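# Fetch the utility cart into the yellow bay, close door

## Task

Fetch the utility cart from the adjoining room and leave it in the yellow-taped bay, with each of its four wheels fully inside the tape and none resting on it. The cart's load has to remain aboard, with nothing overhanging its edges. Afterwards, close the sliding door completely. Banging the door open or closed fails the task, and so does the robot toppling or finishing tilted. Anything that stays in place only because the robot is holding it at the end does not count.

## Robot and tools

Robot: TidyBot++, a four-caster mobile base (0.54 m long, 0.50 m wide, 0.38 m tall) with a single seven-joint arm and a two-finger gripper. The shoulder sits 0.12 m ahead of the base centre and 0.68 m above the floor. The arm begins folded with the hand pointing down; in that pose the wrist reaches up to 0.08 m beyond the base front and the elbow up to 1.15 m high. There are two cameras: base_camera, fixed on the base and looking forward and down, and wrist_camera, a fisheye that looks along the hand. Loose objects may occasionally get a brief push from outside.

Frames: the base frame has its origin on the floor below the base centre, with x forward, y left and z up. hand_pose is given in this frame and marks the point between the finger pads. The hand's own z axis runs out along the fingers, and the fingers close along its y axis. The odometry frame is where the base frame was when the scene began. Heading is positive to the left and runs from -3.142 to 3.142. base_tilt is in degrees, with forward and right positive.

execute_actions: "actions" is a list holding one action or none. An empty list only reports state and images. An action can contain:
- "base": exactly one key, each an offset from where the base last measured itself. translate_m is metres, forward positive, -2 to 2. strafe_m is metres, left positive, -2 to 2. rotate_rad is radians, counter-clockwise seen from above positive, -6.3 to 6.3.
- "joints": absolute targets by name. joint_1_rad is any angle; positive turns the arm clockwise from above, which is opposite to rotate_rad. joint_2_rad (shoulder) runs -2.249 to 2.249. joint_3_rad is any angle. joint_4_rad (elbow) runs -2.579 to 2.579. joint_5_rad is any angle. joint_6_rad (wrist) runs -2.099 to 2.099. joint_7_rad is any angle; with the hand down, positive is counter-clockwise from above, and at 1.57 the fingers open toward left and right. gripper_pos runs 0 (open, about 85 mm gap) to 1 (closed, squeezing hard). Any-angle joints take the short way round, so turn in steps below half a turn. Done tolerances are ±0.039 for joints 1 to 4, ±0.056 for joints 5 to 7 and ±0.03 for the gripper.
- "speeds": optional lower caps for this action only. translate_m and strafe_m take 0.05 to 0.5 m/s; rotate_rad takes 0.1 to 1.57 rad/s. The defaults are the maxima. A base move needing more than 8.667 s is refused, and no action may exceed 15 s.
"cameras" is a list of base_camera, wrist_camera or all. Leaving it out, null or all gives every camera; [] gives none. Unknown keys or out-of-range values reject the call and nothing moves. A joint or the base left out of an action may still be pushing toward its previous target.

Arm geometry: the upper arm is 0.42 m, the forearm 0.31 m and the hand 0.31 m to the hand point. With joint_1_rad=0, joint_3_rad=3.14 and joint_5_rad=0 the arm moves in the x-z plane. Angles from vertical (forward positive) are: upper arm = j2, forearm = j2-j4, hand = j2-j4-j6. Forward reach equals the sum of length·sin(angle), and height above the shoulder equals the sum of length·cos(angle). A downward hand goes no higher than about 0.94 m above the floor, and only when close in. Friction leaves the hand 1-2 cm off target. To correct it, send last command + (wanted - read). Do not resend the reading while carrying a load, since the arm sags.

wait: seconds, 0 to 10. It lets the scene run on under the last command.
zoom_image: camera (base_camera or wrist_camera) and region [x0, y0, x1, y1] in pixels of that camera's latest full image, with (0,0) at top left, at most 504×504.
read_manual: section "licences" returns licence text only.
finished_scene: scene number, 1 or 2. It ends the scene for good once the last command has been held, and the goal must still hold then.

Result lines: base_status and joint_status report how each motion ended. done means reached; for the base it only means the wheels turned enough, even if they slipped. off_target means it came to rest away from the target and may still be pushing. contact_stop or time_out means the target was dropped and the position is held. not_followed, or "joint command not followed" with "cause:", means a self-collision check withheld the arm targets; it may retry them later, and the gripper still moves. on_its_own lists motion that nothing commanded. joint_positions gives readings. base_odometry comes from wheel counts, so slip shows as travel, and it drifts a few cm and degrees. motor_effort is a percentage with the peak in brackets and is noisy. "pictures" lists the image order. ARM HIT means the arm struck the base or itself. A torque fault (joints 1-4 limit 104.5 N m, joints 5-7 limit 51.3 N m) freezes the arm and gripper for 10 s. MOTOR HOT warns at 60 °C, and an OVER-TEMPERATURE FAULT at 75 °C lets the arm sink, after which keys show limit_stop_at_motor_heat and the targets should be resent.

Cautions: a blocked base pushes hard until timeout and can still say done. Do not drive while the arm is snagged on something about 0.8 m or more high, because the robot can tip. Sideways forces on a raised hand can lift wheels; retract the arm or back away to level the robot. Move the door gently and avoid drops, slips, hard hits and heavy shoving. The robot holds its last command while you compose each reply.

Each tool is called after "Emit:" by a JSON object that holds its "name" and its "arguments", one argument or row to a line.

## Session

I'll start by looking at the current state and the camera images.

Emit:
{"name": "execute_actions", "arguments": {
  "actions": []
}}

Scene clock: 0.00 s.
base_odometry: x=+0.000 y=+0.000 heading=+0.000 (m, m, rad; odometry frame)
base_tilt: forward=-0.2 right=+1.3 (deg)
base_status: not commanded
joint_positions: joint_1_rad=-0.009 joint_2_rad=-0.314 joint_3_rad=+3.096 joint_4_rad=-2.544 joint_5_rad=+0.041 joint_6_rad=-0.829 joint_7_rad=+1.518 gripper_pos=+0.000
joint_status: not commanded
motor_effort: joint_1_rad=+0 joint_2_rad=-2 joint_3_rad=+0 joint_4_rad=+15 joint_5_rad=+0 joint_6_rad=+1 joint_7_rad=+0 (%)
hand_pose: x=+0.2630 y=-0.0019 z=+0.5793 quat_wxyz=(+0.020, +0.999, +0.013, +0.042) (m; base frame)
pictures: base_camera, wrist_camera
Images, in order (width x height): base_camera 644x364, wrist_camera 644x476.

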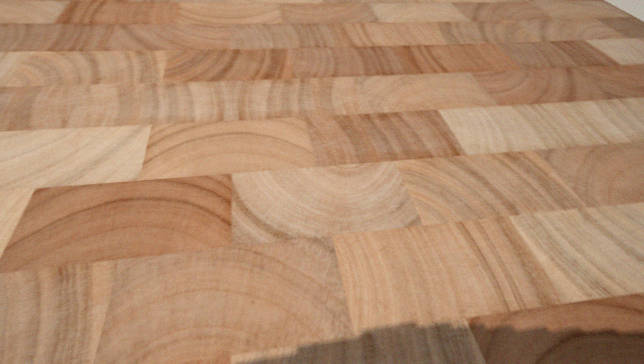

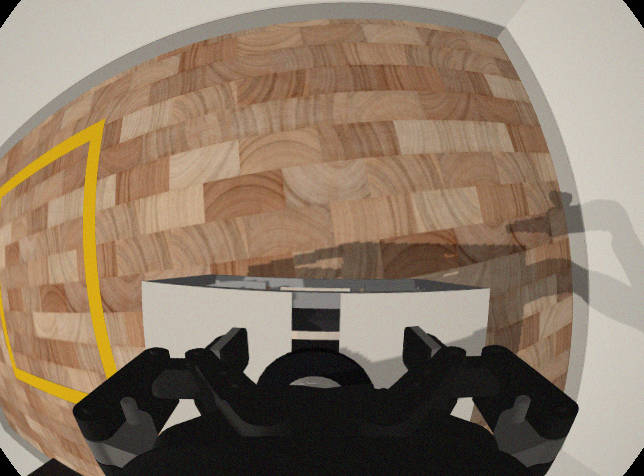

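Emit:
{"name": "execute_actions", "arguments": {
  "actions": [
    {"base": {"rotate_rad": 1.57}, "joints": {"joint_1_rad": 0.0, "joint_2_rad": -0.3, "joint_3_rad": 3.14, "joint_4_rad": -1.2, "joint_5_rad": 0.0, "joint_6_rad": -1.1, "joint_7_rad": 1.57}}
  ]
}}

Scene clock: 14.17 s.
base_odometry: x=+0.000 y=+0.000 heading=+1.569 (m, m, rad; odometry frame)
base_tilt: forward=-0.1 right=+1.3 (deg)
base_status: done
joint_positions: joint_1_rad=-0.009 joint_2_rad=-0.308 joint_3_rad=+3.128 joint_4_rad=-1.211 joint_5_rad=+0.031 joint_6_rad=-1.068 joint_7_rad=+1.541 gripper_pos=+0.000
joint_status: all done
motor_effort: joint_1_rad=+0(1) joint_2_rad=-7(11) joint_3_rad=+0(2) joint_4_rad=+19(22) joint_5_rad=+0(0) joint_6_rad=+9(9) joint_7_rad=+0(0) (%)
hand_pose: x=+0.5249 y=+0.0039 z=+1.1560 quat_wxyz=(+0.003, +0.834, -0.003, +0.552) (m; base frame)
pictures: base_camera, wrist_camera
camera_calibration (this result's frames):
wrist_camera: T_world_to_cam=[[-0.0113811, -0.999881, -0.0103873, 0.0169008], [-0.387199, 0.0139844, -0.92189, 1.32541], [0.921926, -0.00647014, -0.387312, 0.098684], [0, 0, 0, 1]] pos_world=[0.422411, -0.000997809, 1.26028]
Images, in order (width x height): base_camera 644x364, wrist_camera 644x476.

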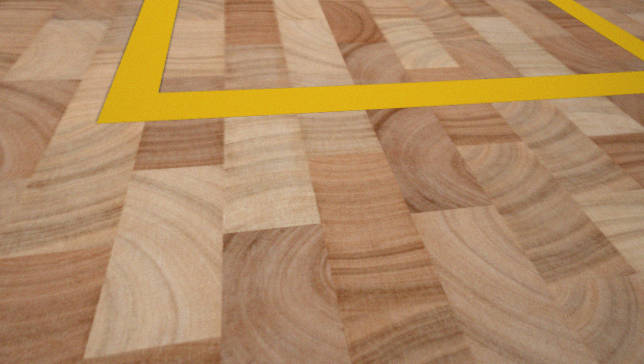

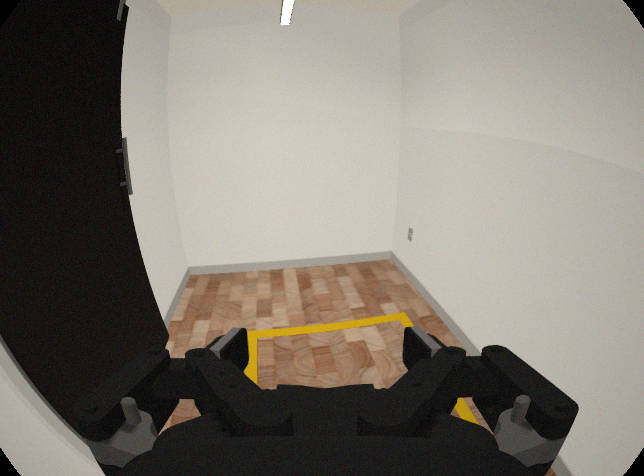

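Emit:
{"name": "execute_actions", "arguments": {
  "actions": [
    {"joints": {"joint_1_rad": -1.2, "joint_2_rad": -0.6, "joint_4_rad": -1.3, "joint_6_rad": -1.2}}
  ]
}}

Scene clock: 24.10 s.
base_odometry: x=+0.000 y=+0.000 heading=+1.569 (m, m, rad; odometry frame)
base_tilt: forward=-0.1 right=+1.3 (deg)
base_status: not commanded
joint_positions: joint_1_rad=-1.186 joint_2_rad=-0.588 joint_3_rad=+3.130 joint_4_rad=-1.282 joint_5_rad=+0.030 joint_6_rad=-1.168 joint_7_rad=+1.541 gripper_pos=+0.000
joint_status: all done
motor_effort: joint_1_rad=+0(1) joint_2_rad=+5(8) joint_3_rad=+1(2) joint_4_rad=+17(20) joint_5_rad=+0(0) joint_6_rad=+9(9) joint_7_rad=+0(0) (%)
hand_pose: x=+0.2201 y=+0.2458 z=+1.1841 quat_wxyz=(-0.329, +0.671, +0.440, +0.498) (m; base frame)
pictures: base_camera, wrist_camera
camera_calibration (this result's frames):
wrist_camera: T_world_to_cam=[[0.917659, -0.397091, -0.0148581, -0.0917592], [-0.126176, -0.255724, -0.95848, 1.28204], [0.376804, 0.881433, -0.284771, 0.172456], [0, 0, 0, 1]] pos_world=[0.180985, 0.139403, 1.27656]
Images, in order (width x height): base_camera 644x364, wrist_camera 644x476.

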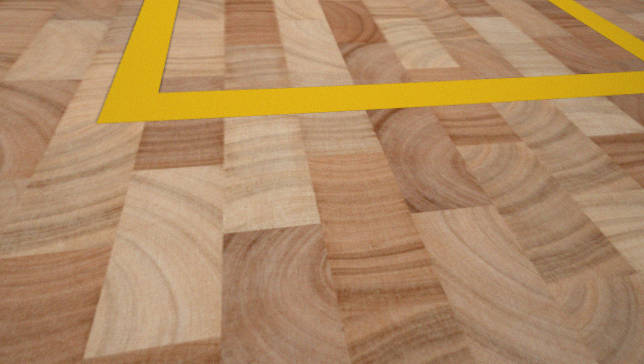

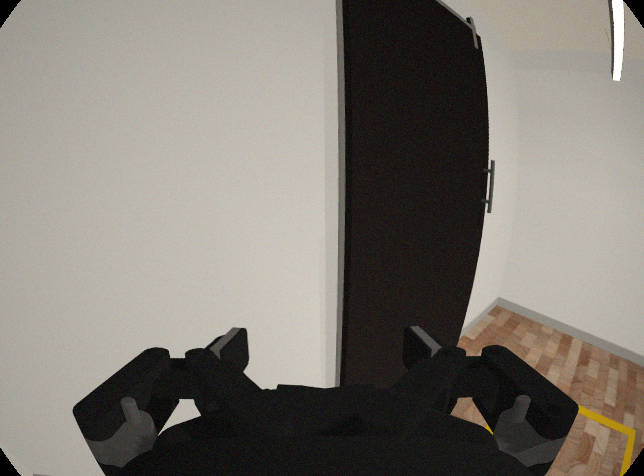

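Emit:
{"name": "execute_actions", "arguments": {
  "actions": [
    {"base": {"rotate_rad": 1.736}, "joints": {"joint_1_rad": 0.0, "joint_2_rad": -0.6, "joint_3_rad": 3.14, "joint_4_rad": -1.936, "joint_5_rad": 0.0, "joint_6_rad": -0.235, "joint_7_rad": 1.57}}
  ],
  "cameras": []
}}

Emit:
{"name": "execute_actions", "arguments": {
  "actions": [
    {"base": {"strafe_m": -1.6}}
  ]
}}

Scene clock: 132.60 s.
base_odometry: x=+0.000 y=+0.000 heading=-2.979 (m, m, rad; odometry frame)
base_tilt: forward=-0.2 right=+1.3 (deg)
base_status: done
joint_positions: joint_1_rad=-0.016 joint_2_rad=-0.594 joint_3_rad=+3.131 joint_4_rad=-1.921 joint_5_rad=+0.030 joint_6_rad=-0.266 joint_7_rad=+1.541 gripper_pos=+0.000
joint_status: all done
motor_effort: joint_1_rad=+0(2) joint_2_rad=-1(6) joint_3_rad=+0(1) joint_4_rad=+23(23) joint_5_rad=-1(0) joint_6_rad=+9(10) joint_7_rad=+0(0) (%)
hand_pose: x=+0.4996 y=+0.0105 z=+1.0994 quat_wxyz=(-0.004, +0.715, +0.008, +0.699) (m; base frame)
pictures: none
No camera images: the call's "cameras" was empty. Leave "cameras" out to get every camera's image.

Scene clock: 137.17 s.
base_odometry: x=-0.261 y=+1.579 heading=-2.978 (m, m, rad; odometry frame)
base_tilt: forward=-0.2 right=+1.3 (deg)
base_status: done
joint_positions: joint_1_rad=-0.013 joint_2_rad=-0.594 joint_3_rad=+3.135 joint_4_rad=-1.921 joint_5_rad=+0.030 joint_6_rad=-0.266 joint_7_rad=+1.541 gripper_pos=+0.000
joint_status: not commanded
motor_effort: joint_1_rad=+0(0) joint_2_rad=-1(2) joint_3_rad=+1(3) joint_4_rad=+23(23) joint_5_rad=+0(0) joint_6_rad=+10(10) joint_7_rad=+0(0) (%)
hand_pose: x=+0.4997 y=+0.0074 z=+1.0994 quat_wxyz=(-0.003, +0.715, +0.005, +0.699) (m; base frame)
pictures: base_camera, wrist_camera
camera_calibration (this result's frames):
wrist_camera: T_world_to_cam=[[0.012266, -0.999881, -0.00930486, 0.0064495], [-0.0199133, 0.00905945, -0.999761, 1.16552], [0.999726, 0.0124483, -0.0197998, -0.343038], [0, 0, 0, 1]] pos_world=[0.366074, 0.000160022, 1.15851]
Images, in order (width x height): base_camera 644x364, wrist_camera 644x476.

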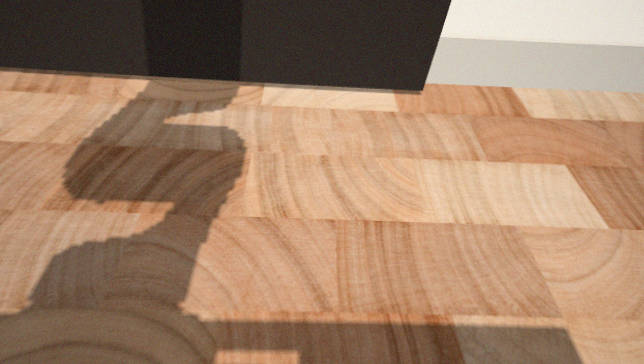

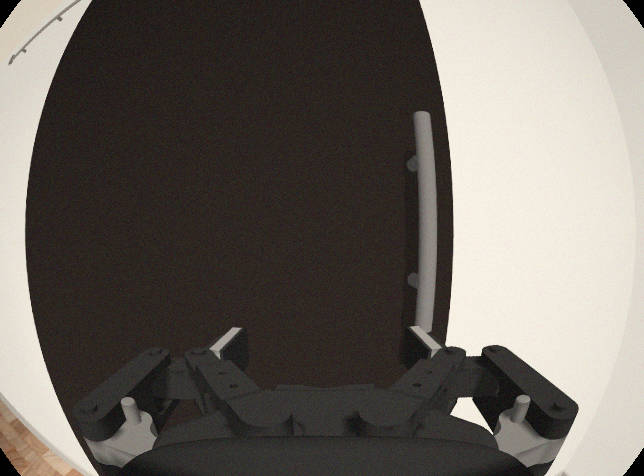

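Emit:
{"name": "execute_actions", "arguments": {
  "actions": [
    {"base": {"strafe_m": -0.142}}
  ],
  "cameras": []
}}

Emit:
{"name": "execute_actions", "arguments": {
  "actions": [
    {"base": {"translate_m": 0.17}}
  ]
}}

Scene clock: 158.70 s.
base_odometry: x=-0.284 y=+1.719 heading=-2.977 (m, m, rad; odometry frame)
base_tilt: forward=-0.1 right=+1.3 (deg)
base_status: done
joint_positions: joint_1_rad=-0.013 joint_2_rad=-0.594 joint_3_rad=+3.141 joint_4_rad=-1.921 joint_5_rad=+0.030 joint_6_rad=-0.266 joint_7_rad=+1.541 gripper_pos=+0.000
joint_status: not commanded
motor_effort: joint_1_rad=-1(1) joint_2_rad=+0(2) joint_3_rad=+1(2) joint_4_rad=+23(24) joint_5_rad=-1(0) joint_6_rad=+9(9) joint_7_rad=+0(0) (%)
hand_pose: x=+0.4998 y=+0.0044 z=+1.0994 quat_wxyz=(-0.002, +0.715, +0.002, +0.699) (m; base frame)
pictures: none
No camera images: the call's "cameras" was empty. Leave "cameras" out to get every camera's image.

Scene clock: 160.23 s.
base_odometry: x=-0.452 y=+1.691 heading=-2.978 (m, m, rad; odometry frame)
base_tilt: forward=-0.1 right=+1.3 (deg)
base_status: done
joint_positions: joint_1_rad=-0.013 joint_2_rad=-0.593 joint_3_rad=+3.141 joint_4_rad=-1.923 joint_5_rad=+0.030 joint_6_rad=-0.264 joint_7_rad=+1.541 gripper_pos=+0.000
joint_status: not commanded
motor_effort: joint_1_rad=+1(0) joint_2_rad=-1(3) joint_3_rad=+0(1) joint_4_rad=+23(24) joint_5_rad=+0(0) joint_6_rad=+10(10) joint_7_rad=+0(0) (%)
hand_pose: x=+0.5002 y=+0.0043 z=+1.0986 quat_wxyz=(-0.002, +0.715, +0.002, +0.699) (m; base frame)
pictures: base_camera, wrist_camera
camera_calibration (this result's frames):
wrist_camera: T_world_to_cam=[[0.00731864, -0.9999, -0.0121396, 0.00895053], [-0.0204631, 0.0119877, -0.999719, 1.16502], [0.999764, 0.007565, -0.0203733, -0.342822], [0, 0, 0, 1]] pos_world=[0.366516, -0.00242279, 1.15782]
Images, in order (width x height): base_camera 644x364, wrist_camera 644x476.

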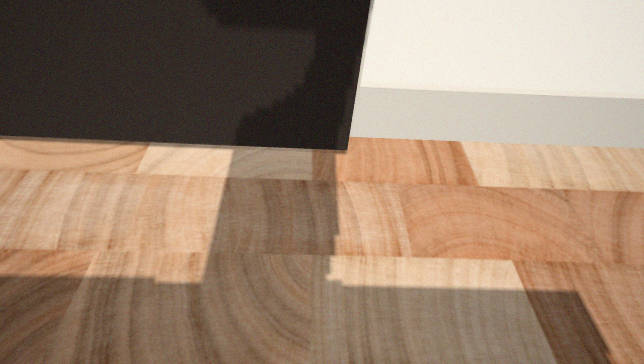

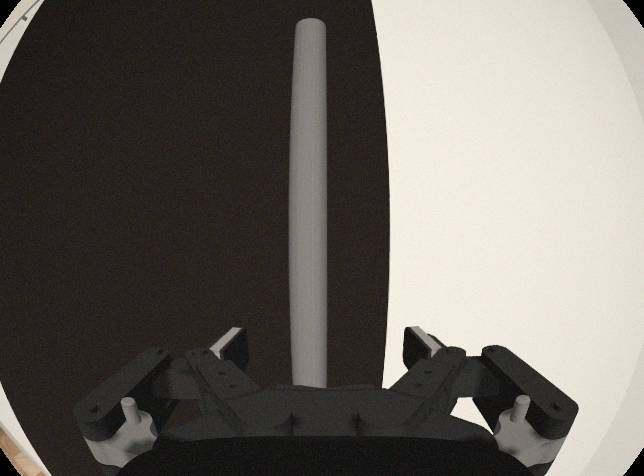

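Emit:
{"name": "execute_actions", "arguments": {
  "actions": [
    {"base": {"translate_m": 0.045}, "joints": {"gripper_pos": 0.3}}
  ]
}}

Scene clock: 170.10 s.
base_odometry: x=-0.497 y=+1.684 heading=-2.978 (m, m, rad; odometry frame)
base_tilt: forward=-0.2 right=+1.3 (deg)
base_status: done
joint_positions: joint_1_rad=-0.013 joint_2_rad=-0.594 joint_3_rad=+3.141 joint_4_rad=-1.924 joint_5_rad=+0.030 joint_6_rad=-0.264 joint_7_rad=+1.541 gripper_pos=+0.300
joint_status: all done
motor_effort: joint_1_rad=+0(0) joint_2_rad=-1(5) joint_3_rad=+0(1) joint_4_rad=+23(24) joint_5_rad=-1(0) joint_6_rad=+9(10) joint_7_rad=+0(0) (%)
hand_pose: x=+0.4998 y=+0.0043 z=+1.0986 quat_wxyz=(-0.002, +0.715, +0.002, +0.699) (m; base frame)
pictures: base_camera, wrist_camera
camera_calibration (this result's frames):
wrist_camera: T_world_to_cam=[[0.00733485, -0.999899, -0.0121386, 0.00894221], [-0.0200282, 0.0119895, -0.999728, 1.16475], [0.999773, 0.00757596, -0.0199382, -0.342991], [0, 0, 0, 1]] pos_world=[0.366175, -0.00242498, 1.1577]
Images, in order (width x height): base_camera 644x364, wrist_camera 644x476.

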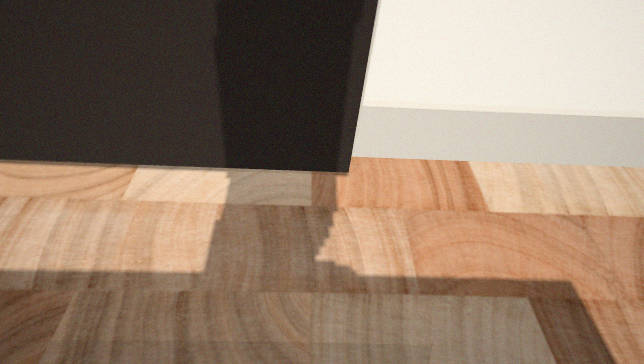

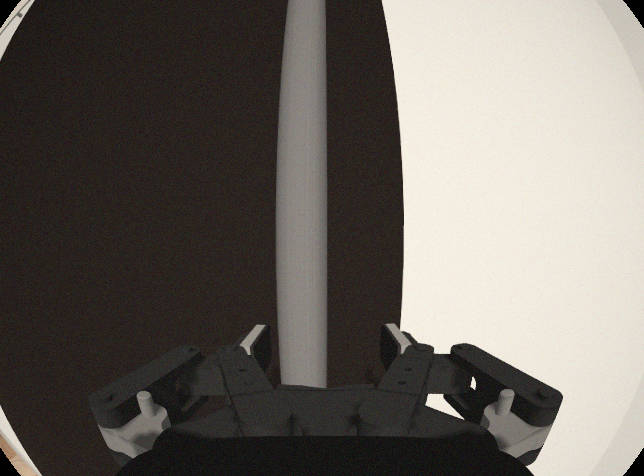

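Emit:
{"name": "execute_actions", "arguments": {
  "actions": [
    {"base": {"strafe_m": 0.2}, "joints": {"gripper_pos": 0.55}, "speeds": {"strafe_m": 0.12}}
  ]
}}

Scene clock: 176.90 s.
base_odometry: x=-0.465 y=+1.487 heading=-2.978 (m, m, rad; odometry frame)
base_tilt: forward=-0.2 right=+1.3 (deg)
base_status: done
joint_positions: joint_1_rad=+0.019 joint_2_rad=-0.596 joint_3_rad=+3.155 joint_4_rad=-1.928 joint_5_rad=+0.030 joint_6_rad=-0.255 joint_7_rad=+1.545 gripper_pos=+0.550
joint_status: all done
motor_effort: joint_1_rad=-1(13) joint_2_rad=-1(5) joint_3_rad=-1(17) joint_4_rad=+23(25) joint_5_rad=-1(5) joint_6_rad=+10(12) joint_7_rad=+1(0) (%)
hand_pose: x=+0.4994 y=-0.0159 z=+1.0993 quat_wxyz=(+0.012, +0.713, -0.015, +0.701) (m; base frame)
pictures: base_camera, wrist_camera
camera_calibration (this result's frames):
wrist_camera: T_world_to_cam=[[-0.0363852, -0.99919, -0.0172138, 0.0161811], [-0.0133189, 0.0177085, -0.999754, 1.16249], [0.999249, -0.036147, -0.0139524, -0.349344], [0, 0, 0, 1]] pos_world=[0.365153, -0.0170458, 1.15761]
Images, in order (width x height): base_camera 644x364, wrist_camera 644x476.

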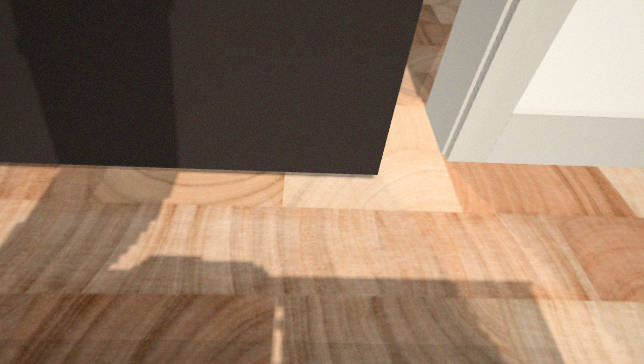

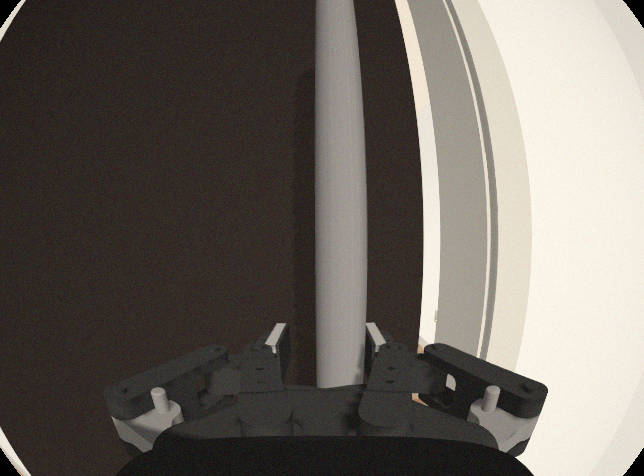

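Emit:
{"name": "execute_actions", "arguments": {
  "actions": [
    {"base": {"strafe_m": 0.6}, "speeds": {"strafe_m": 0.22}}
  ]
}}

Scene clock: 183.93 s.
base_odometry: x=-0.367 y=+0.894 heading=-2.978 (m, m, rad; odometry frame)
base_tilt: forward=-0.2 right=+1.2 (deg)
base_status: done
joint_positions: joint_1_rad=+0.008 joint_2_rad=-0.606 joint_3_rad=+3.140 joint_4_rad=-1.935 joint_5_rad=+0.030 joint_6_rad=-0.250 joint_7_rad=+1.546 gripper_pos=+0.550
joint_status: not commanded
motor_effort: joint_1_rad=+0(17) joint_2_rad=+0(4) joint_3_rad=+1(23) joint_4_rad=+23(26) joint_5_rad=+0(7) joint_6_rad=+10(12) joint_7_rad=+0(0) (%)
hand_pose: x=+0.4960 y=-0.0034 z=+1.1000 quat_wxyz=(+0.007, +0.710, -0.003, +0.704) (m; base frame)
pictures: base_camera, wrist_camera
camera_calibration (this result's frames):
wrist_camera: T_world_to_cam=[[-0.012752, -0.999892, -0.00725137, 0.00588379], [-0.0062151, 0.00733108, -0.999954, 1.15961], [0.999899, -0.0127064, -0.00630792, -0.35418], [0, 0, 0, 1]] pos_world=[0.361427, -0.00711839, 1.15737]
Images, in order (width x height): base_camera 644x364, wrist_camera 644x476.

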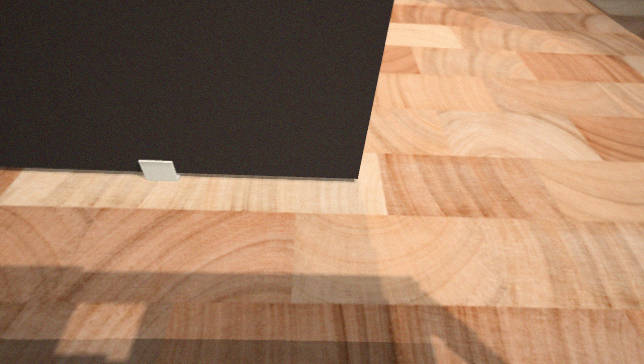

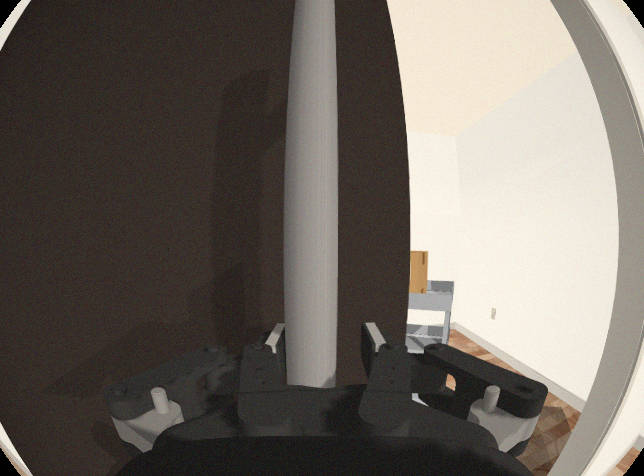

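Emit:
{"name": "execute_actions", "arguments": {
  "actions": [
    {"base": {"strafe_m": 0.2}, "speeds": {"strafe_m": 0.07}}
  ]
}}

Scene clock: 199.03 s.
base_odometry: x=-0.334 y=+0.697 heading=-2.978 (m, m, rad; odometry frame)
base_tilt: forward=-0.3 right=+1.2 (deg)
base_status: done
joint_positions: joint_1_rad=+0.033 joint_2_rad=-0.603 joint_3_rad=+3.175 joint_4_rad=-1.934 joint_5_rad=+0.030 joint_6_rad=-0.248 joint_7_rad=+1.546 gripper_pos=+0.550
joint_status: not commanded
motor_effort: joint_1_rad=-4(10) joint_2_rad=+1(3) joint_3_rad=-4(14) joint_4_rad=+23(25) joint_5_rad=-2(4) joint_6_rad=+10(12) joint_7_rad=+0(0) (%)
hand_pose: x=+0.4963 y=-0.0318 z=+1.1007 quat_wxyz=(+0.019, +0.709, -0.029, +0.704) (m; base frame)
pictures: base_camera, wrist_camera
camera_calibration (this result's frames):
wrist_camera: T_world_to_cam=[[-0.0660802, -0.997455, -0.0267789, 0.0255527], [-0.00391298, 0.0270964, -0.999625, 1.15957], [0.997807, -0.0659506, -0.00569356, -0.356184], [0, 0, 0, 1]] pos_world=[0.361629, -0.0294231, 1.1578]
Images, in order (width x height): base_camera 644x364, wrist_camera 644x476.

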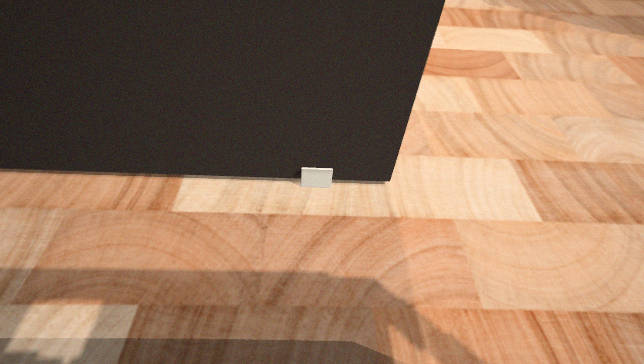

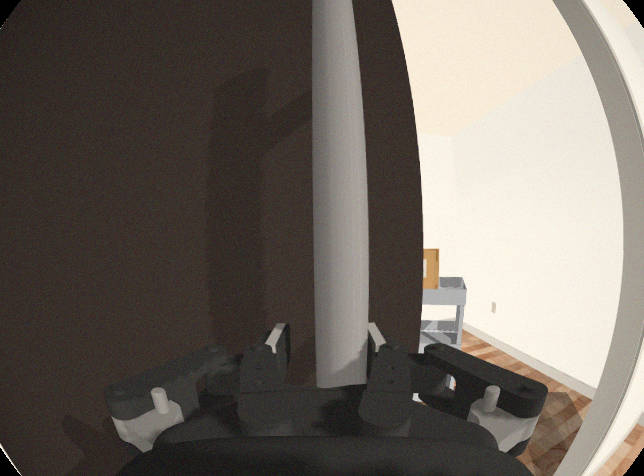

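Emit:
{"name": "execute_actions", "arguments": {
  "actions": [
    {"base": {"strafe_m": 0.06}, "speeds": {"strafe_m": 0.05}}
  ]
}}

Scene clock: 204.37 s.
base_odometry: x=-0.325 y=+0.638 heading=-2.978 (m, m, rad; odometry frame)
base_tilt: forward=-0.2 right=+1.2 (deg)
base_status: done
joint_positions: joint_1_rad=+0.039 joint_2_rad=-0.602 joint_3_rad=+3.183 joint_4_rad=-1.933 joint_5_rad=+0.030 joint_6_rad=-0.248 joint_7_rad=+1.546 gripper_pos=+0.550
joint_status: not commanded
motor_effort: joint_1_rad=-4(10) joint_2_rad=+0(2) joint_3_rad=-6(13) joint_4_rad=+24(25) joint_5_rad=-2(5) joint_6_rad=+11(11) joint_7_rad=+0(0) (%)
hand_pose: x=+0.4960 y=-0.0381 z=+1.1010 quat_wxyz=(+0.021, +0.709, -0.035, +0.704) (m; base frame)
pictures: base_camera, wrist_camera
camera_calibration (this result's frames):
wrist_camera: T_world_to_cam=[[-0.07775, -0.996484, -0.0312109, 0.029971], [-0.00292964, 0.0315338, -0.999498, 1.15965], [0.996969, -0.0776196, -0.0053711, -0.356713], [0, 0, 0, 1]] pos_world=[0.361359, -0.0343905, 1.15809]
Images, in order (width x height): base_camera 644x364, wrist_camera 644x476.

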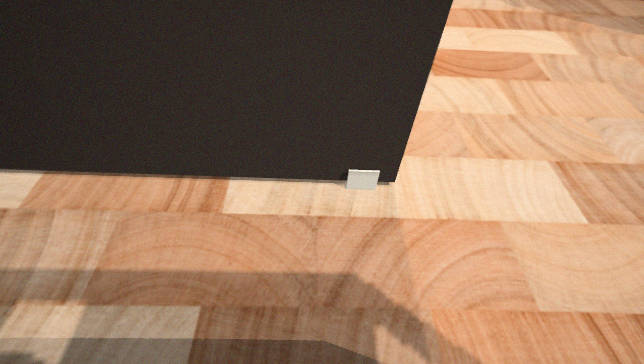

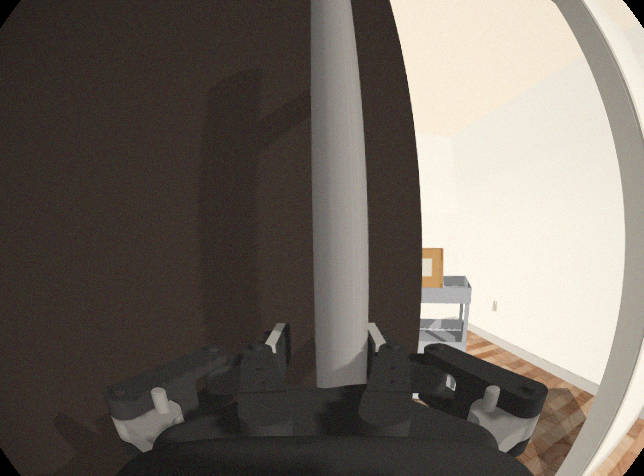

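Emit:
{"name": "execute_actions", "arguments": {
  "actions": [
    {"base": {"translate_m": -0.1}, "joints": {"gripper_pos": 0.0, "joint_1_rad": 0.045, "joint_3_rad": 3.185}, "speeds": {"translate_m": 0.15}}
  ],
  "cameras": []
}}

Emit:
{"name": "execute_actions", "arguments": {
  "actions": [
    {"base": {"strafe_m": -0.59}, "joints": {"joint_1_rad": 0.0, "joint_2_rad": -0.6, "joint_3_rad": 3.14, "joint_4_rad": -1.5, "joint_6_rad": -1.1}}
  ]
}}

Scene clock: 215.03 s.
base_odometry: x=-0.226 y=+0.654 heading=-2.978 (m, m, rad; odometry frame)
base_tilt: forward=-0.1 right=+1.3 (deg)
base_status: done
joint_positions: joint_1_rad=+0.040 joint_2_rad=-0.601 joint_3_rad=+3.180 joint_4_rad=-1.933 joint_5_rad=+0.030 joint_6_rad=-0.248 joint_7_rad=+1.546 gripper_pos=+0.000
joint_status: all done
motor_effort: joint_1_rad=+0(5) joint_2_rad=-1(3) joint_3_rad=+0(5) joint_4_rad=+23(24) joint_5_rad=-1(2) joint_6_rad=+10(10) joint_7_rad=+0(0) (%)
hand_pose: x=+0.4965 y=-0.0372 z=+1.1007 quat_wxyz=(+0.022, +0.709, -0.034, +0.704) (m; base frame)
pictures: none
No camera images: the call's "cameras" was empty. Leave "cameras" out to get every camera's image.

Scene clock: 217.57 s.
base_odometry: x=-0.321 y=+1.236 heading=-2.978 (m, m, rad; odometry frame)
base_tilt: forward=-0.1 right=+1.3 (deg)
base_status: done
joint_positions: joint_1_rad=+0.015 joint_2_rad=-0.601 joint_3_rad=+3.150 joint_4_rad=-1.513 joint_5_rad=+0.029 joint_6_rad=-1.073 joint_7_rad=+1.546 gripper_pos=+0.000
joint_status: all done
motor_effort: joint_1_rad=+1(0) joint_2_rad=+3(4) joint_3_rad=+0(2) joint_4_rad=+19(24) joint_5_rad=-1(1) joint_6_rad=+8(10) joint_7_rad=+0(0) (%)
hand_pose: x=+0.4143 y=-0.0151 z=+1.0962 quat_wxyz=(+0.012, +0.837, -0.022, +0.547) (m; base frame)
pictures: base_camera, wrist_camera
camera_calibration (this result's frames):
wrist_camera: T_world_to_cam=[[-0.0528229, -0.998475, -0.0160236, 0.0193018], [-0.398575, 0.0357931, -0.916437, 1.22675], [0.915613, -0.0420222, -0.399858, 0.193169], [0, 0, 0, 1]] pos_world=[0.313103, -0.0165194, 1.20179]
Images, in order (width x height): base_camera 644x364, wrist_camera 644x476.

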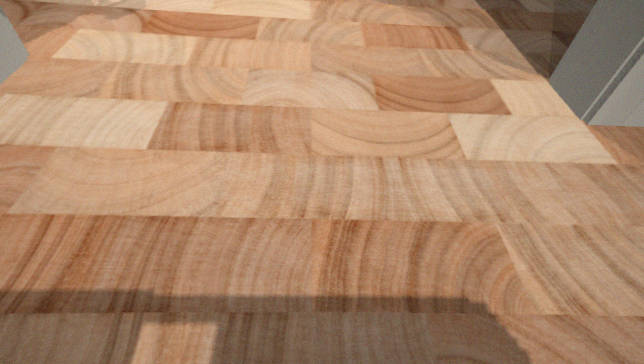

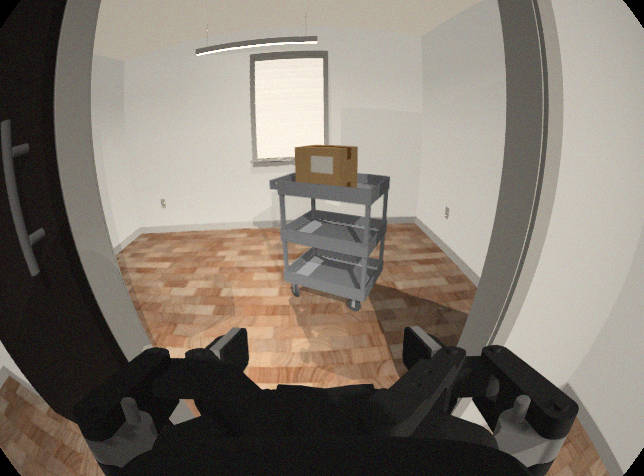

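Let me zoom in on the cart.

Emit:
{"name": "zoom_image", "arguments": {
  "camera": "wrist_camera",
  "region": [250, 130, 410, 320]
}}

Region (250, 130, 410, 320) of wrist_camera's 644x476 image, scaled by 2.653; it fills the left 424 columns of this view, and the rest is white.

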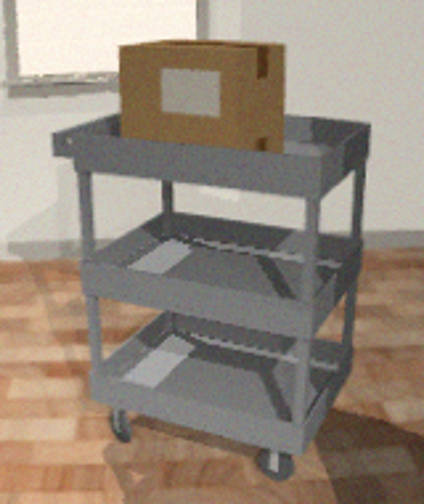

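Emit:
{"name": "execute_actions", "arguments": {
  "actions": [
    {"base": {"translate_m": 1.2}, "joints": {"joint_2_rad": -0.6, "joint_4_rad": -1.3, "joint_6_rad": -1.6}}
  ]
}}

Scene clock: 292.67 s.
base_odometry: x=-1.506 y=+1.042 heading=-2.978 (m, m, rad; odometry frame)
base_tilt: forward=-0.1 right=+1.3 (deg)
base_status: done
joint_positions: joint_1_rad=+0.015 joint_2_rad=-0.598 joint_3_rad=+3.150 joint_4_rad=-1.310 joint_5_rad=+0.029 joint_6_rad=-1.578 joint_7_rad=+1.546 gripper_pos=+0.000
joint_status: all done
motor_effort: joint_1_rad=+0(0) joint_2_rad=+6(9) joint_3_rad=+0(1) joint_4_rad=+16(20) joint_5_rad=-1(1) joint_6_rad=+7(9) joint_7_rad=+0(0) (%)
hand_pose: x=+0.3215 y=-0.0138 z=+1.0626 quat_wxyz=(+0.010, +0.910, -0.028, +0.413) (m; base frame)
pictures: base_camera, wrist_camera
camera_calibration (this result's frames):
wrist_camera: T_world_to_cam=[[-0.0662169, -0.997699, -0.0145899, 0.0179622], [-0.65475, 0.0544799, -0.75388, 1.06883], [0.752939, -0.0403668, -0.656851, 0.590145], [0, 0, 0, 1]] pos_world=[0.256663, -0.0164867, 1.19367]
Images, in order (width x height): base_camera 644x364, wrist_camera 644x476.

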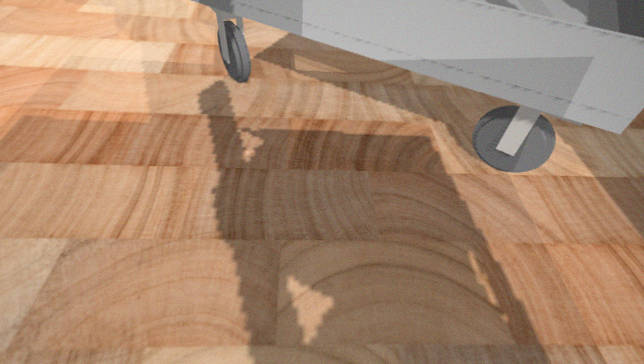

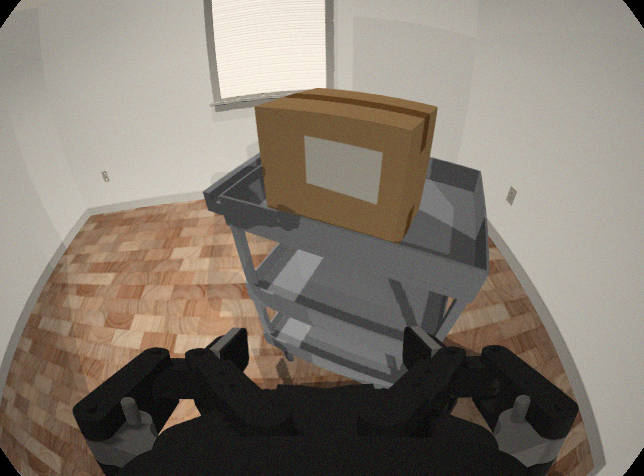

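Emit:
{"name": "zoom_image", "arguments": {
  "camera": "wrist_camera",
  "region": [190, 130, 310, 250]
}}

Region (190, 130, 310, 250) of wrist_camera's 644x476 image, scaled by 4.200.

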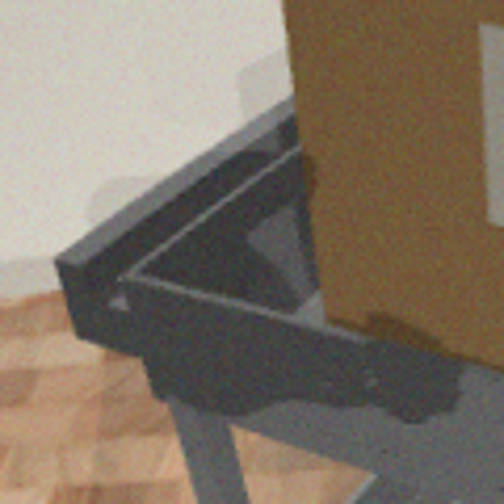

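Emit:
{"name": "execute_actions", "arguments": {
  "actions": [
    {"base": {"strafe_m": 0.62}}
  ],
  "cameras": []
}}

Emit:
{"name": "execute_actions", "arguments": {
  "actions": [
    {"base": {"translate_m": 1.6}}
  ],
  "cameras": ["base_camera"]
}}

Scene clock: 382.67 s.
base_odometry: x=-1.405 y=+0.430 heading=-2.979 (m, m, rad; odometry frame)
base_tilt: forward=-0.1 right=+1.3 (deg)
base_status: done
joint_positions: joint_1_rad=+0.014 joint_2_rad=-0.598 joint_3_rad=+3.146 joint_4_rad=-1.310 joint_5_rad=+0.027 joint_6_rad=-1.578 joint_7_rad=+1.546 gripper_pos=+0.000
joint_status: not commanded
motor_effort: joint_1_rad=+0(0) joint_2_rad=+6(6) joint_3_rad=+1(2) joint_4_rad=+16(16) joint_5_rad=+0(1) joint_6_rad=+7(7) joint_7_rad=+1(0) (%)
hand_pose: x=+0.3216 y=-0.0118 z=+1.0625 quat_wxyz=(+0.010, +0.910, -0.026, +0.413) (m; base frame)
pictures: none
No camera images: the call's "cameras" was empty. Leave "cameras" out to get every camera's image.

Scene clock: 387.23 s.
base_odometry: x=-2.984 y=+0.169 heading=-2.979 (m, m, rad; odometry frame)
base_tilt: forward=-0.1 right=+1.3 (deg)
base_status: done
joint_positions: joint_1_rad=+0.014 joint_2_rad=-0.597 joint_3_rad=+3.146 joint_4_rad=-1.309 joint_5_rad=+0.027 joint_6_rad=-1.578 joint_7_rad=+1.546 gripper_pos=+0.000
joint_status: not commanded
motor_effort: joint_1_rad=+0(0) joint_2_rad=+6(10) joint_3_rad=+0(1) joint_4_rad=+16(17) joint_5_rad=+0(0) joint_6_rad=+7(8) joint_7_rad=+0(0) (%)
hand_pose: x=+0.3217 y=-0.0117 z=+1.0627 quat_wxyz=(+0.010, +0.910, -0.026, +0.413) (m; base frame)
pictures: base_camera
Images, in order (width x height): base_camera 644x364.

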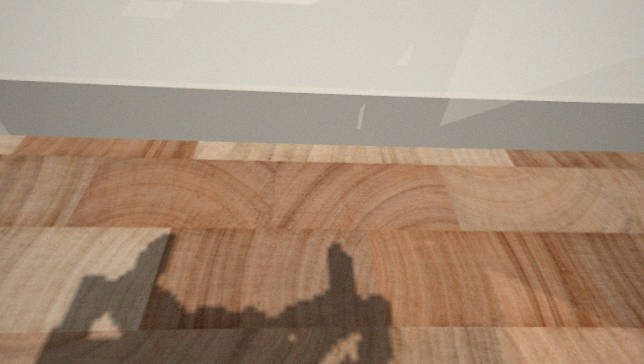

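Emit:
{"name": "execute_actions", "arguments": {
  "actions": [
    {"base": {"rotate_rad": 3.16}, "joints": {"joint_1_rad": 0.0, "joint_2_rad": -0.1, "joint_3_rad": 3.14, "joint_4_rad": -0.9, "joint_5_rad": 0.0, "joint_6_rad": -2.0}}
  ],
  "cameras": []
}}

Emit:
{"name": "execute_actions", "arguments": {
  "actions": [
    {"base": {"strafe_m": 0.45}}
  ]
}}

Scene clock: 403.77 s.
base_odometry: x=-2.984 y=+0.169 heading=+0.180 (m, m, rad; odometry frame)
base_tilt: forward=-0.2 right=+1.3 (deg)
base_status: done
joint_positions: joint_1_rad=+0.011 joint_2_rad=-0.085 joint_3_rad=+3.146 joint_4_rad=-0.918 joint_5_rad=+0.027 joint_6_rad=-1.968 joint_7_rad=+1.546 gripper_pos=+0.000
joint_status: all done
motor_effort: joint_1_rad=+0(2) joint_2_rad=-11(16) joint_3_rad=+0(1) joint_4_rad=+15(16) joint_5_rad=+0(2) joint_6_rad=+3(8) joint_7_rad=+0(1) (%)
hand_pose: x=+0.4197 y=-0.0111 z=+1.0195 quat_wxyz=(+0.010, +0.985, -0.027, +0.170) (m; base frame)
pictures: none
No camera images: the call's "cameras" was empty. Leave "cameras" out to get every camera's image.

Scene clock: 406.03 s.
base_odometry: x=-3.066 y=+0.612 heading=+0.181 (m, m, rad; odometry frame)
base_tilt: forward=-0.2 right=+1.2 (deg)
base_status: done
joint_positions: joint_1_rad=+0.008 joint_2_rad=-0.086 joint_3_rad=+3.143 joint_4_rad=-0.917 joint_5_rad=+0.026 joint_6_rad=-1.968 joint_7_rad=+1.546 gripper_pos=+0.000
joint_status: not commanded
motor_effort: joint_1_rad=+1(2) joint_2_rad=-11(10) joint_3_rad=+1(2) joint_4_rad=+15(15) joint_5_rad=+0(1) joint_6_rad=+3(4) joint_7_rad=+0(0) (%)
hand_pose: x=+0.4195 y=-0.0092 z=+1.0196 quat_wxyz=(+0.010, +0.985, -0.024, +0.170) (m; base frame)
pictures: base_camera, wrist_camera
camera_calibration (this result's frames):
wrist_camera: T_world_to_cam=[[-0.0615446, -0.99809, 0.005306, 0.00617577], [-0.939363, 0.0561249, -0.3383, 0.796006], [0.337356, -0.0258048, -0.941023, 0.952632], [0, 0, 0, 1]] pos_world=[0.426743, -0.0139293, 1.1657]
Images, in order (width x height): base_camera 644x364, wrist_camera 644x476.

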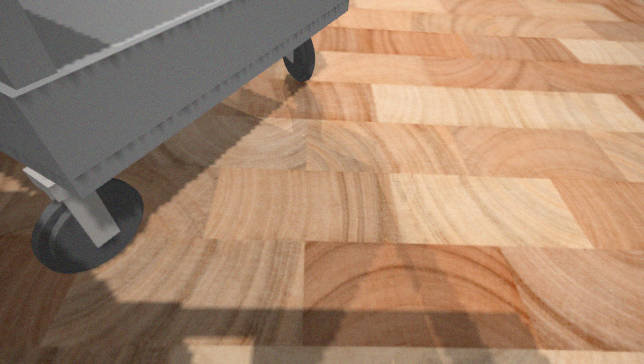

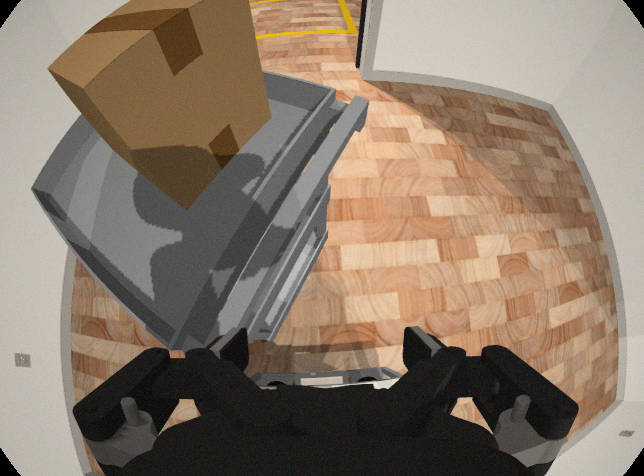

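Emit:
{"name": "zoom_image", "arguments": {
  "camera": "wrist_camera",
  "region": [150, 70, 400, 360]
}}

Region (150, 70, 400, 360) of wrist_camera's 644x476 image, scaled by 1.738; it fills the left 434 columns of this view, and the rest is white.

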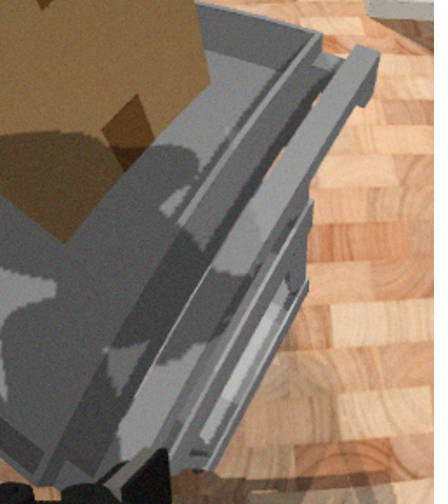

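Emit:
{"name": "execute_actions", "arguments": {
  "actions": [
    {"base": {"translate_m": 0.04}, "joints": {"joint_1_rad": -0.02, "joint_2_rad": 0.32, "joint_3_rad": 3.14, "joint_4_rad": -0.76, "joint_5_rad": -0.035, "joint_6_rad": -2.07, "joint_7_rad": 1.03, "gripper_pos": 0.45}}
  ]
}}

Scene clock: 460.37 s.
base_odometry: x=-3.026 y=+0.620 heading=+0.181 (m, m, rad; odometry frame)
base_tilt: forward=-0.2 right=+1.3 (deg)
base_status: done
joint_positions: joint_1_rad=-0.003 joint_2_rad=+0.324 joint_3_rad=+3.143 joint_4_rad=-0.777 joint_5_rad=-0.002 joint_6_rad=-2.038 joint_7_rad=+1.055 gripper_pos=+0.450
joint_status: all done
motor_effort: joint_1_rad=+0(0) joint_2_rad=-26(28) joint_3_rad=+0(0) joint_4_rad=+16(17) joint_5_rad=+0(1) joint_6_rad=+1(4) joint_7_rad=+0(0) (%)
hand_pose: x=+0.5340 y=+0.0029 z=+0.9119 quat_wxyz=(-0.001, +0.967, -0.254, +0.001) (m; base frame)
pictures: base_camera, wrist_camera
camera_calibration (this result's frames):
wrist_camera: T_world_to_cam=[[-0.501121, -0.865363, -0.00494022, 0.269607], [-0.865355, 0.501141, -0.00433688, 0.521135], [0.00622873, 0.00210174, -0.999978, 1.04347], [0, 0, 0, 1]] pos_world=[0.579573, -0.0300475, 1.04704]
Images, in order (width x height): base_camera 644x364, wrist_camera 644x476.

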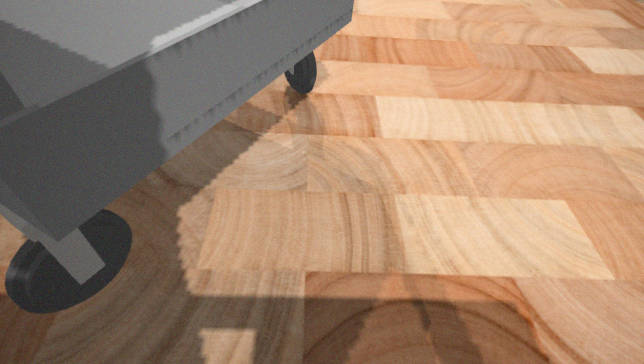

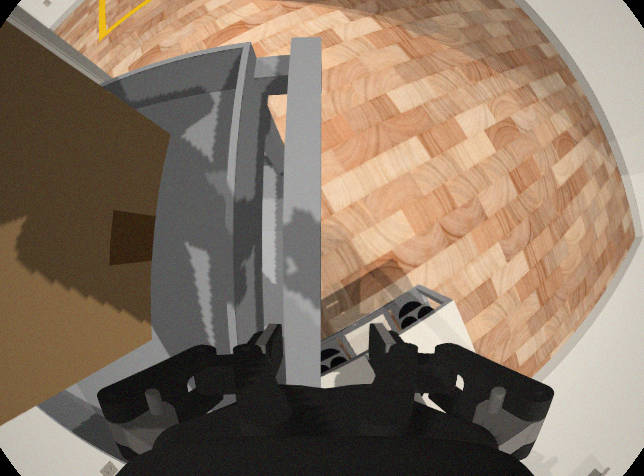

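Emit:
{"name": "execute_actions", "arguments": {
  "actions": [
    {"base": {"strafe_m": 0.019}, "joints": {"joint_2_rad": 0.27, "joint_4_rad": -0.965, "joint_6_rad": -1.875}}
  ],
  "cameras": ["wrist_camera"]
}}

Scene clock: 476.43 s.
base_odometry: x=-3.030 y=+0.638 heading=+0.181 (m, m, rad; odometry frame)
base_tilt: forward=-0.1 right=+1.3 (deg)
base_status: done
joint_positions: joint_1_rad=-0.015 joint_2_rad=+0.286 joint_3_rad=+3.143 joint_4_rad=-0.952 joint_5_rad=-0.005 joint_6_rad=-1.904 joint_7_rad=+1.055 gripper_pos=+0.450
joint_status: all done
motor_effort: joint_1_rad=+0(3) joint_2_rad=-26(28) joint_3_rad=+0(2) joint_4_rad=+17(17) joint_5_rad=+0(1) joint_6_rad=+1(1) joint_7_rad=+0(1) (%)
hand_pose: x=+0.5345 y=+0.0086 z=+0.8771 quat_wxyz=(-0.002, +0.969, -0.248, -0.001) (m; base frame)
pictures: wrist_camera
camera_calibration (this result's frames):
wrist_camera: T_world_to_cam=[[-0.490342, -0.871514, -0.00532752, 0.269177], [-0.871525, 0.49035, -0.00023567, 0.518337], [0.00281774, 0.00452751, -0.999986, 1.0104], [0, 0, 0, 1]] pos_world=[0.580886, -0.0241496, 1.01194]
Images, in order (width x height): wrist_camera 644x476.

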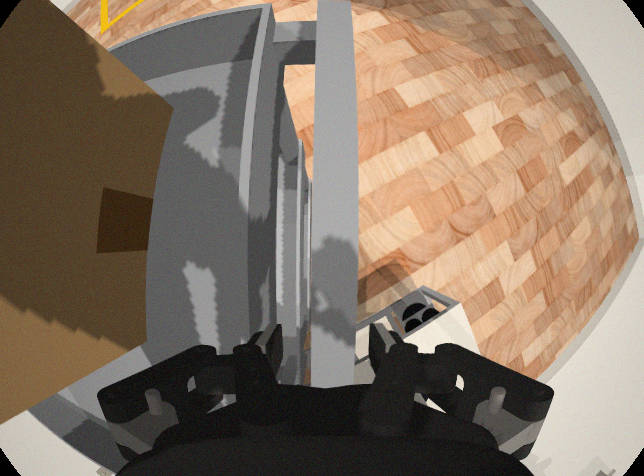

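Emit:
{"name": "execute_actions", "arguments": {
  "actions": [
    {"joints": {"joint_2_rad": 0.24, "joint_4_rad": -1.101, "joint_6_rad": -1.768}}
  ],
  "cameras": ["wrist_camera"]
}}

Scene clock: 489.23 s.
base_odometry: x=-3.030 y=+0.638 heading=+0.181 (m, m, rad; odometry frame)
base_tilt: forward=-0.1 right=+1.3 (deg)
base_status: not commanded
joint_positions: joint_1_rad=-0.015 joint_2_rad=+0.255 joint_3_rad=+3.143 joint_4_rad=-1.088 joint_5_rad=-0.005 joint_6_rad=-1.798 joint_7_rad=+1.055 gripper_pos=+0.450
joint_status: all done
motor_effort: joint_1_rad=+0(0) joint_2_rad=-24(26) joint_3_rad=+0(0) joint_4_rad=+17(18) joint_5_rad=-1(1) joint_6_rad=+0(1) joint_7_rad=+0(0) (%)
hand_pose: x=+0.5313 y=+0.0085 z=+0.8487 quat_wxyz=(-0.002, +0.969, -0.248, +0.000) (m; base frame)
pictures: wrist_camera
camera_calibration (this result's frames):
wrist_camera: T_world_to_cam=[[-0.490754, -0.871279, -0.00580305, 0.268094], [-0.871291, 0.490766, -0.000720102, 0.515894], [0.00347535, 0.00470276, -0.999983, 0.981703], [0, 0, 0, 1]] pos_world=[0.57765, -0.0242154, 0.983613]
Images, in order (width x height): wrist_camera 644x476.

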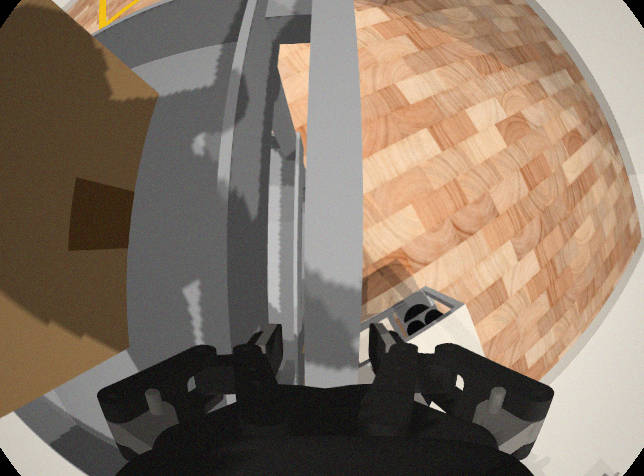

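The fingers are straddling the handle bar. Closing the gripper.

Emit:
{"name": "execute_actions", "arguments": {
  "actions": [
    {"joints": {"gripper_pos": 1.0}}
  ]
}}

Scene clock: 492.27 s.
base_odometry: x=-3.030 y=+0.638 heading=+0.181 (m, m, rad; odometry frame)
base_tilt: forward=-0.2 right=+1.3 (deg)
base_status: not commanded
joint_positions: joint_1_rad=-0.013 joint_2_rad=+0.251 joint_3_rad=+3.145 joint_4_rad=-1.090 joint_5_rad=-0.006 joint_6_rad=-1.795 joint_7_rad=+1.052 gripper_pos=+0.742
joint_status: gripper_pos off_target (ended at +0.742, target +1.000)
motor_effort: joint_1_rad=-1(5) joint_2_rad=-25(27) joint_3_rad=-1(5) joint_4_rad=+17(19) joint_5_rad=-1(9) joint_6_rad=+1(8) joint_7_rad=+1(1) (%)
hand_pose: x=+0.5311 y=+0.0070 z=+0.8498 quat_wxyz=(-0.003, +0.968, -0.252, +0.002) (m; base frame)
pictures: base_camera, wrist_camera
camera_calibration (this result's frames):
wrist_camera: T_world_to_cam=[[-0.497572, -0.86738, -0.00858694, 0.2726], [-0.867383, 0.497619, -0.00462518, 0.517599], [0.00828481, 0.00514681, -0.999952, 0.980162], [0, 0, 0, 1]] pos_world=[0.576474, -0.026164, 0.98485]
Images, in order (width x height): base_camera 644x364, wrist_camera 644x476.

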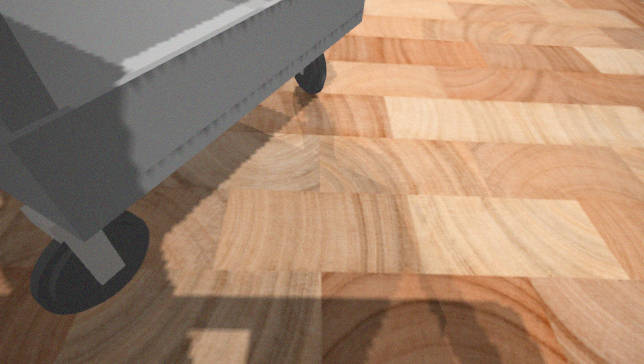

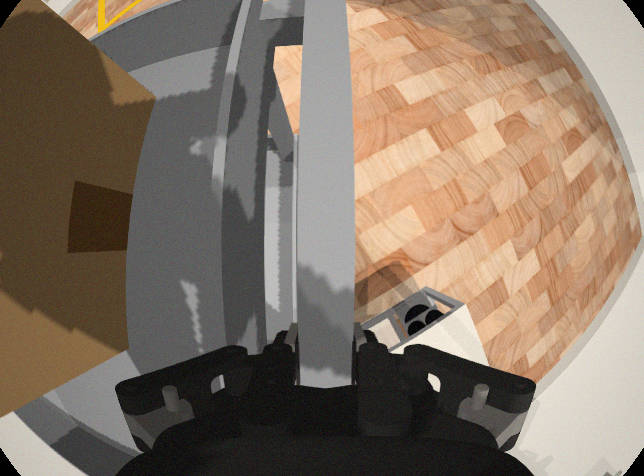

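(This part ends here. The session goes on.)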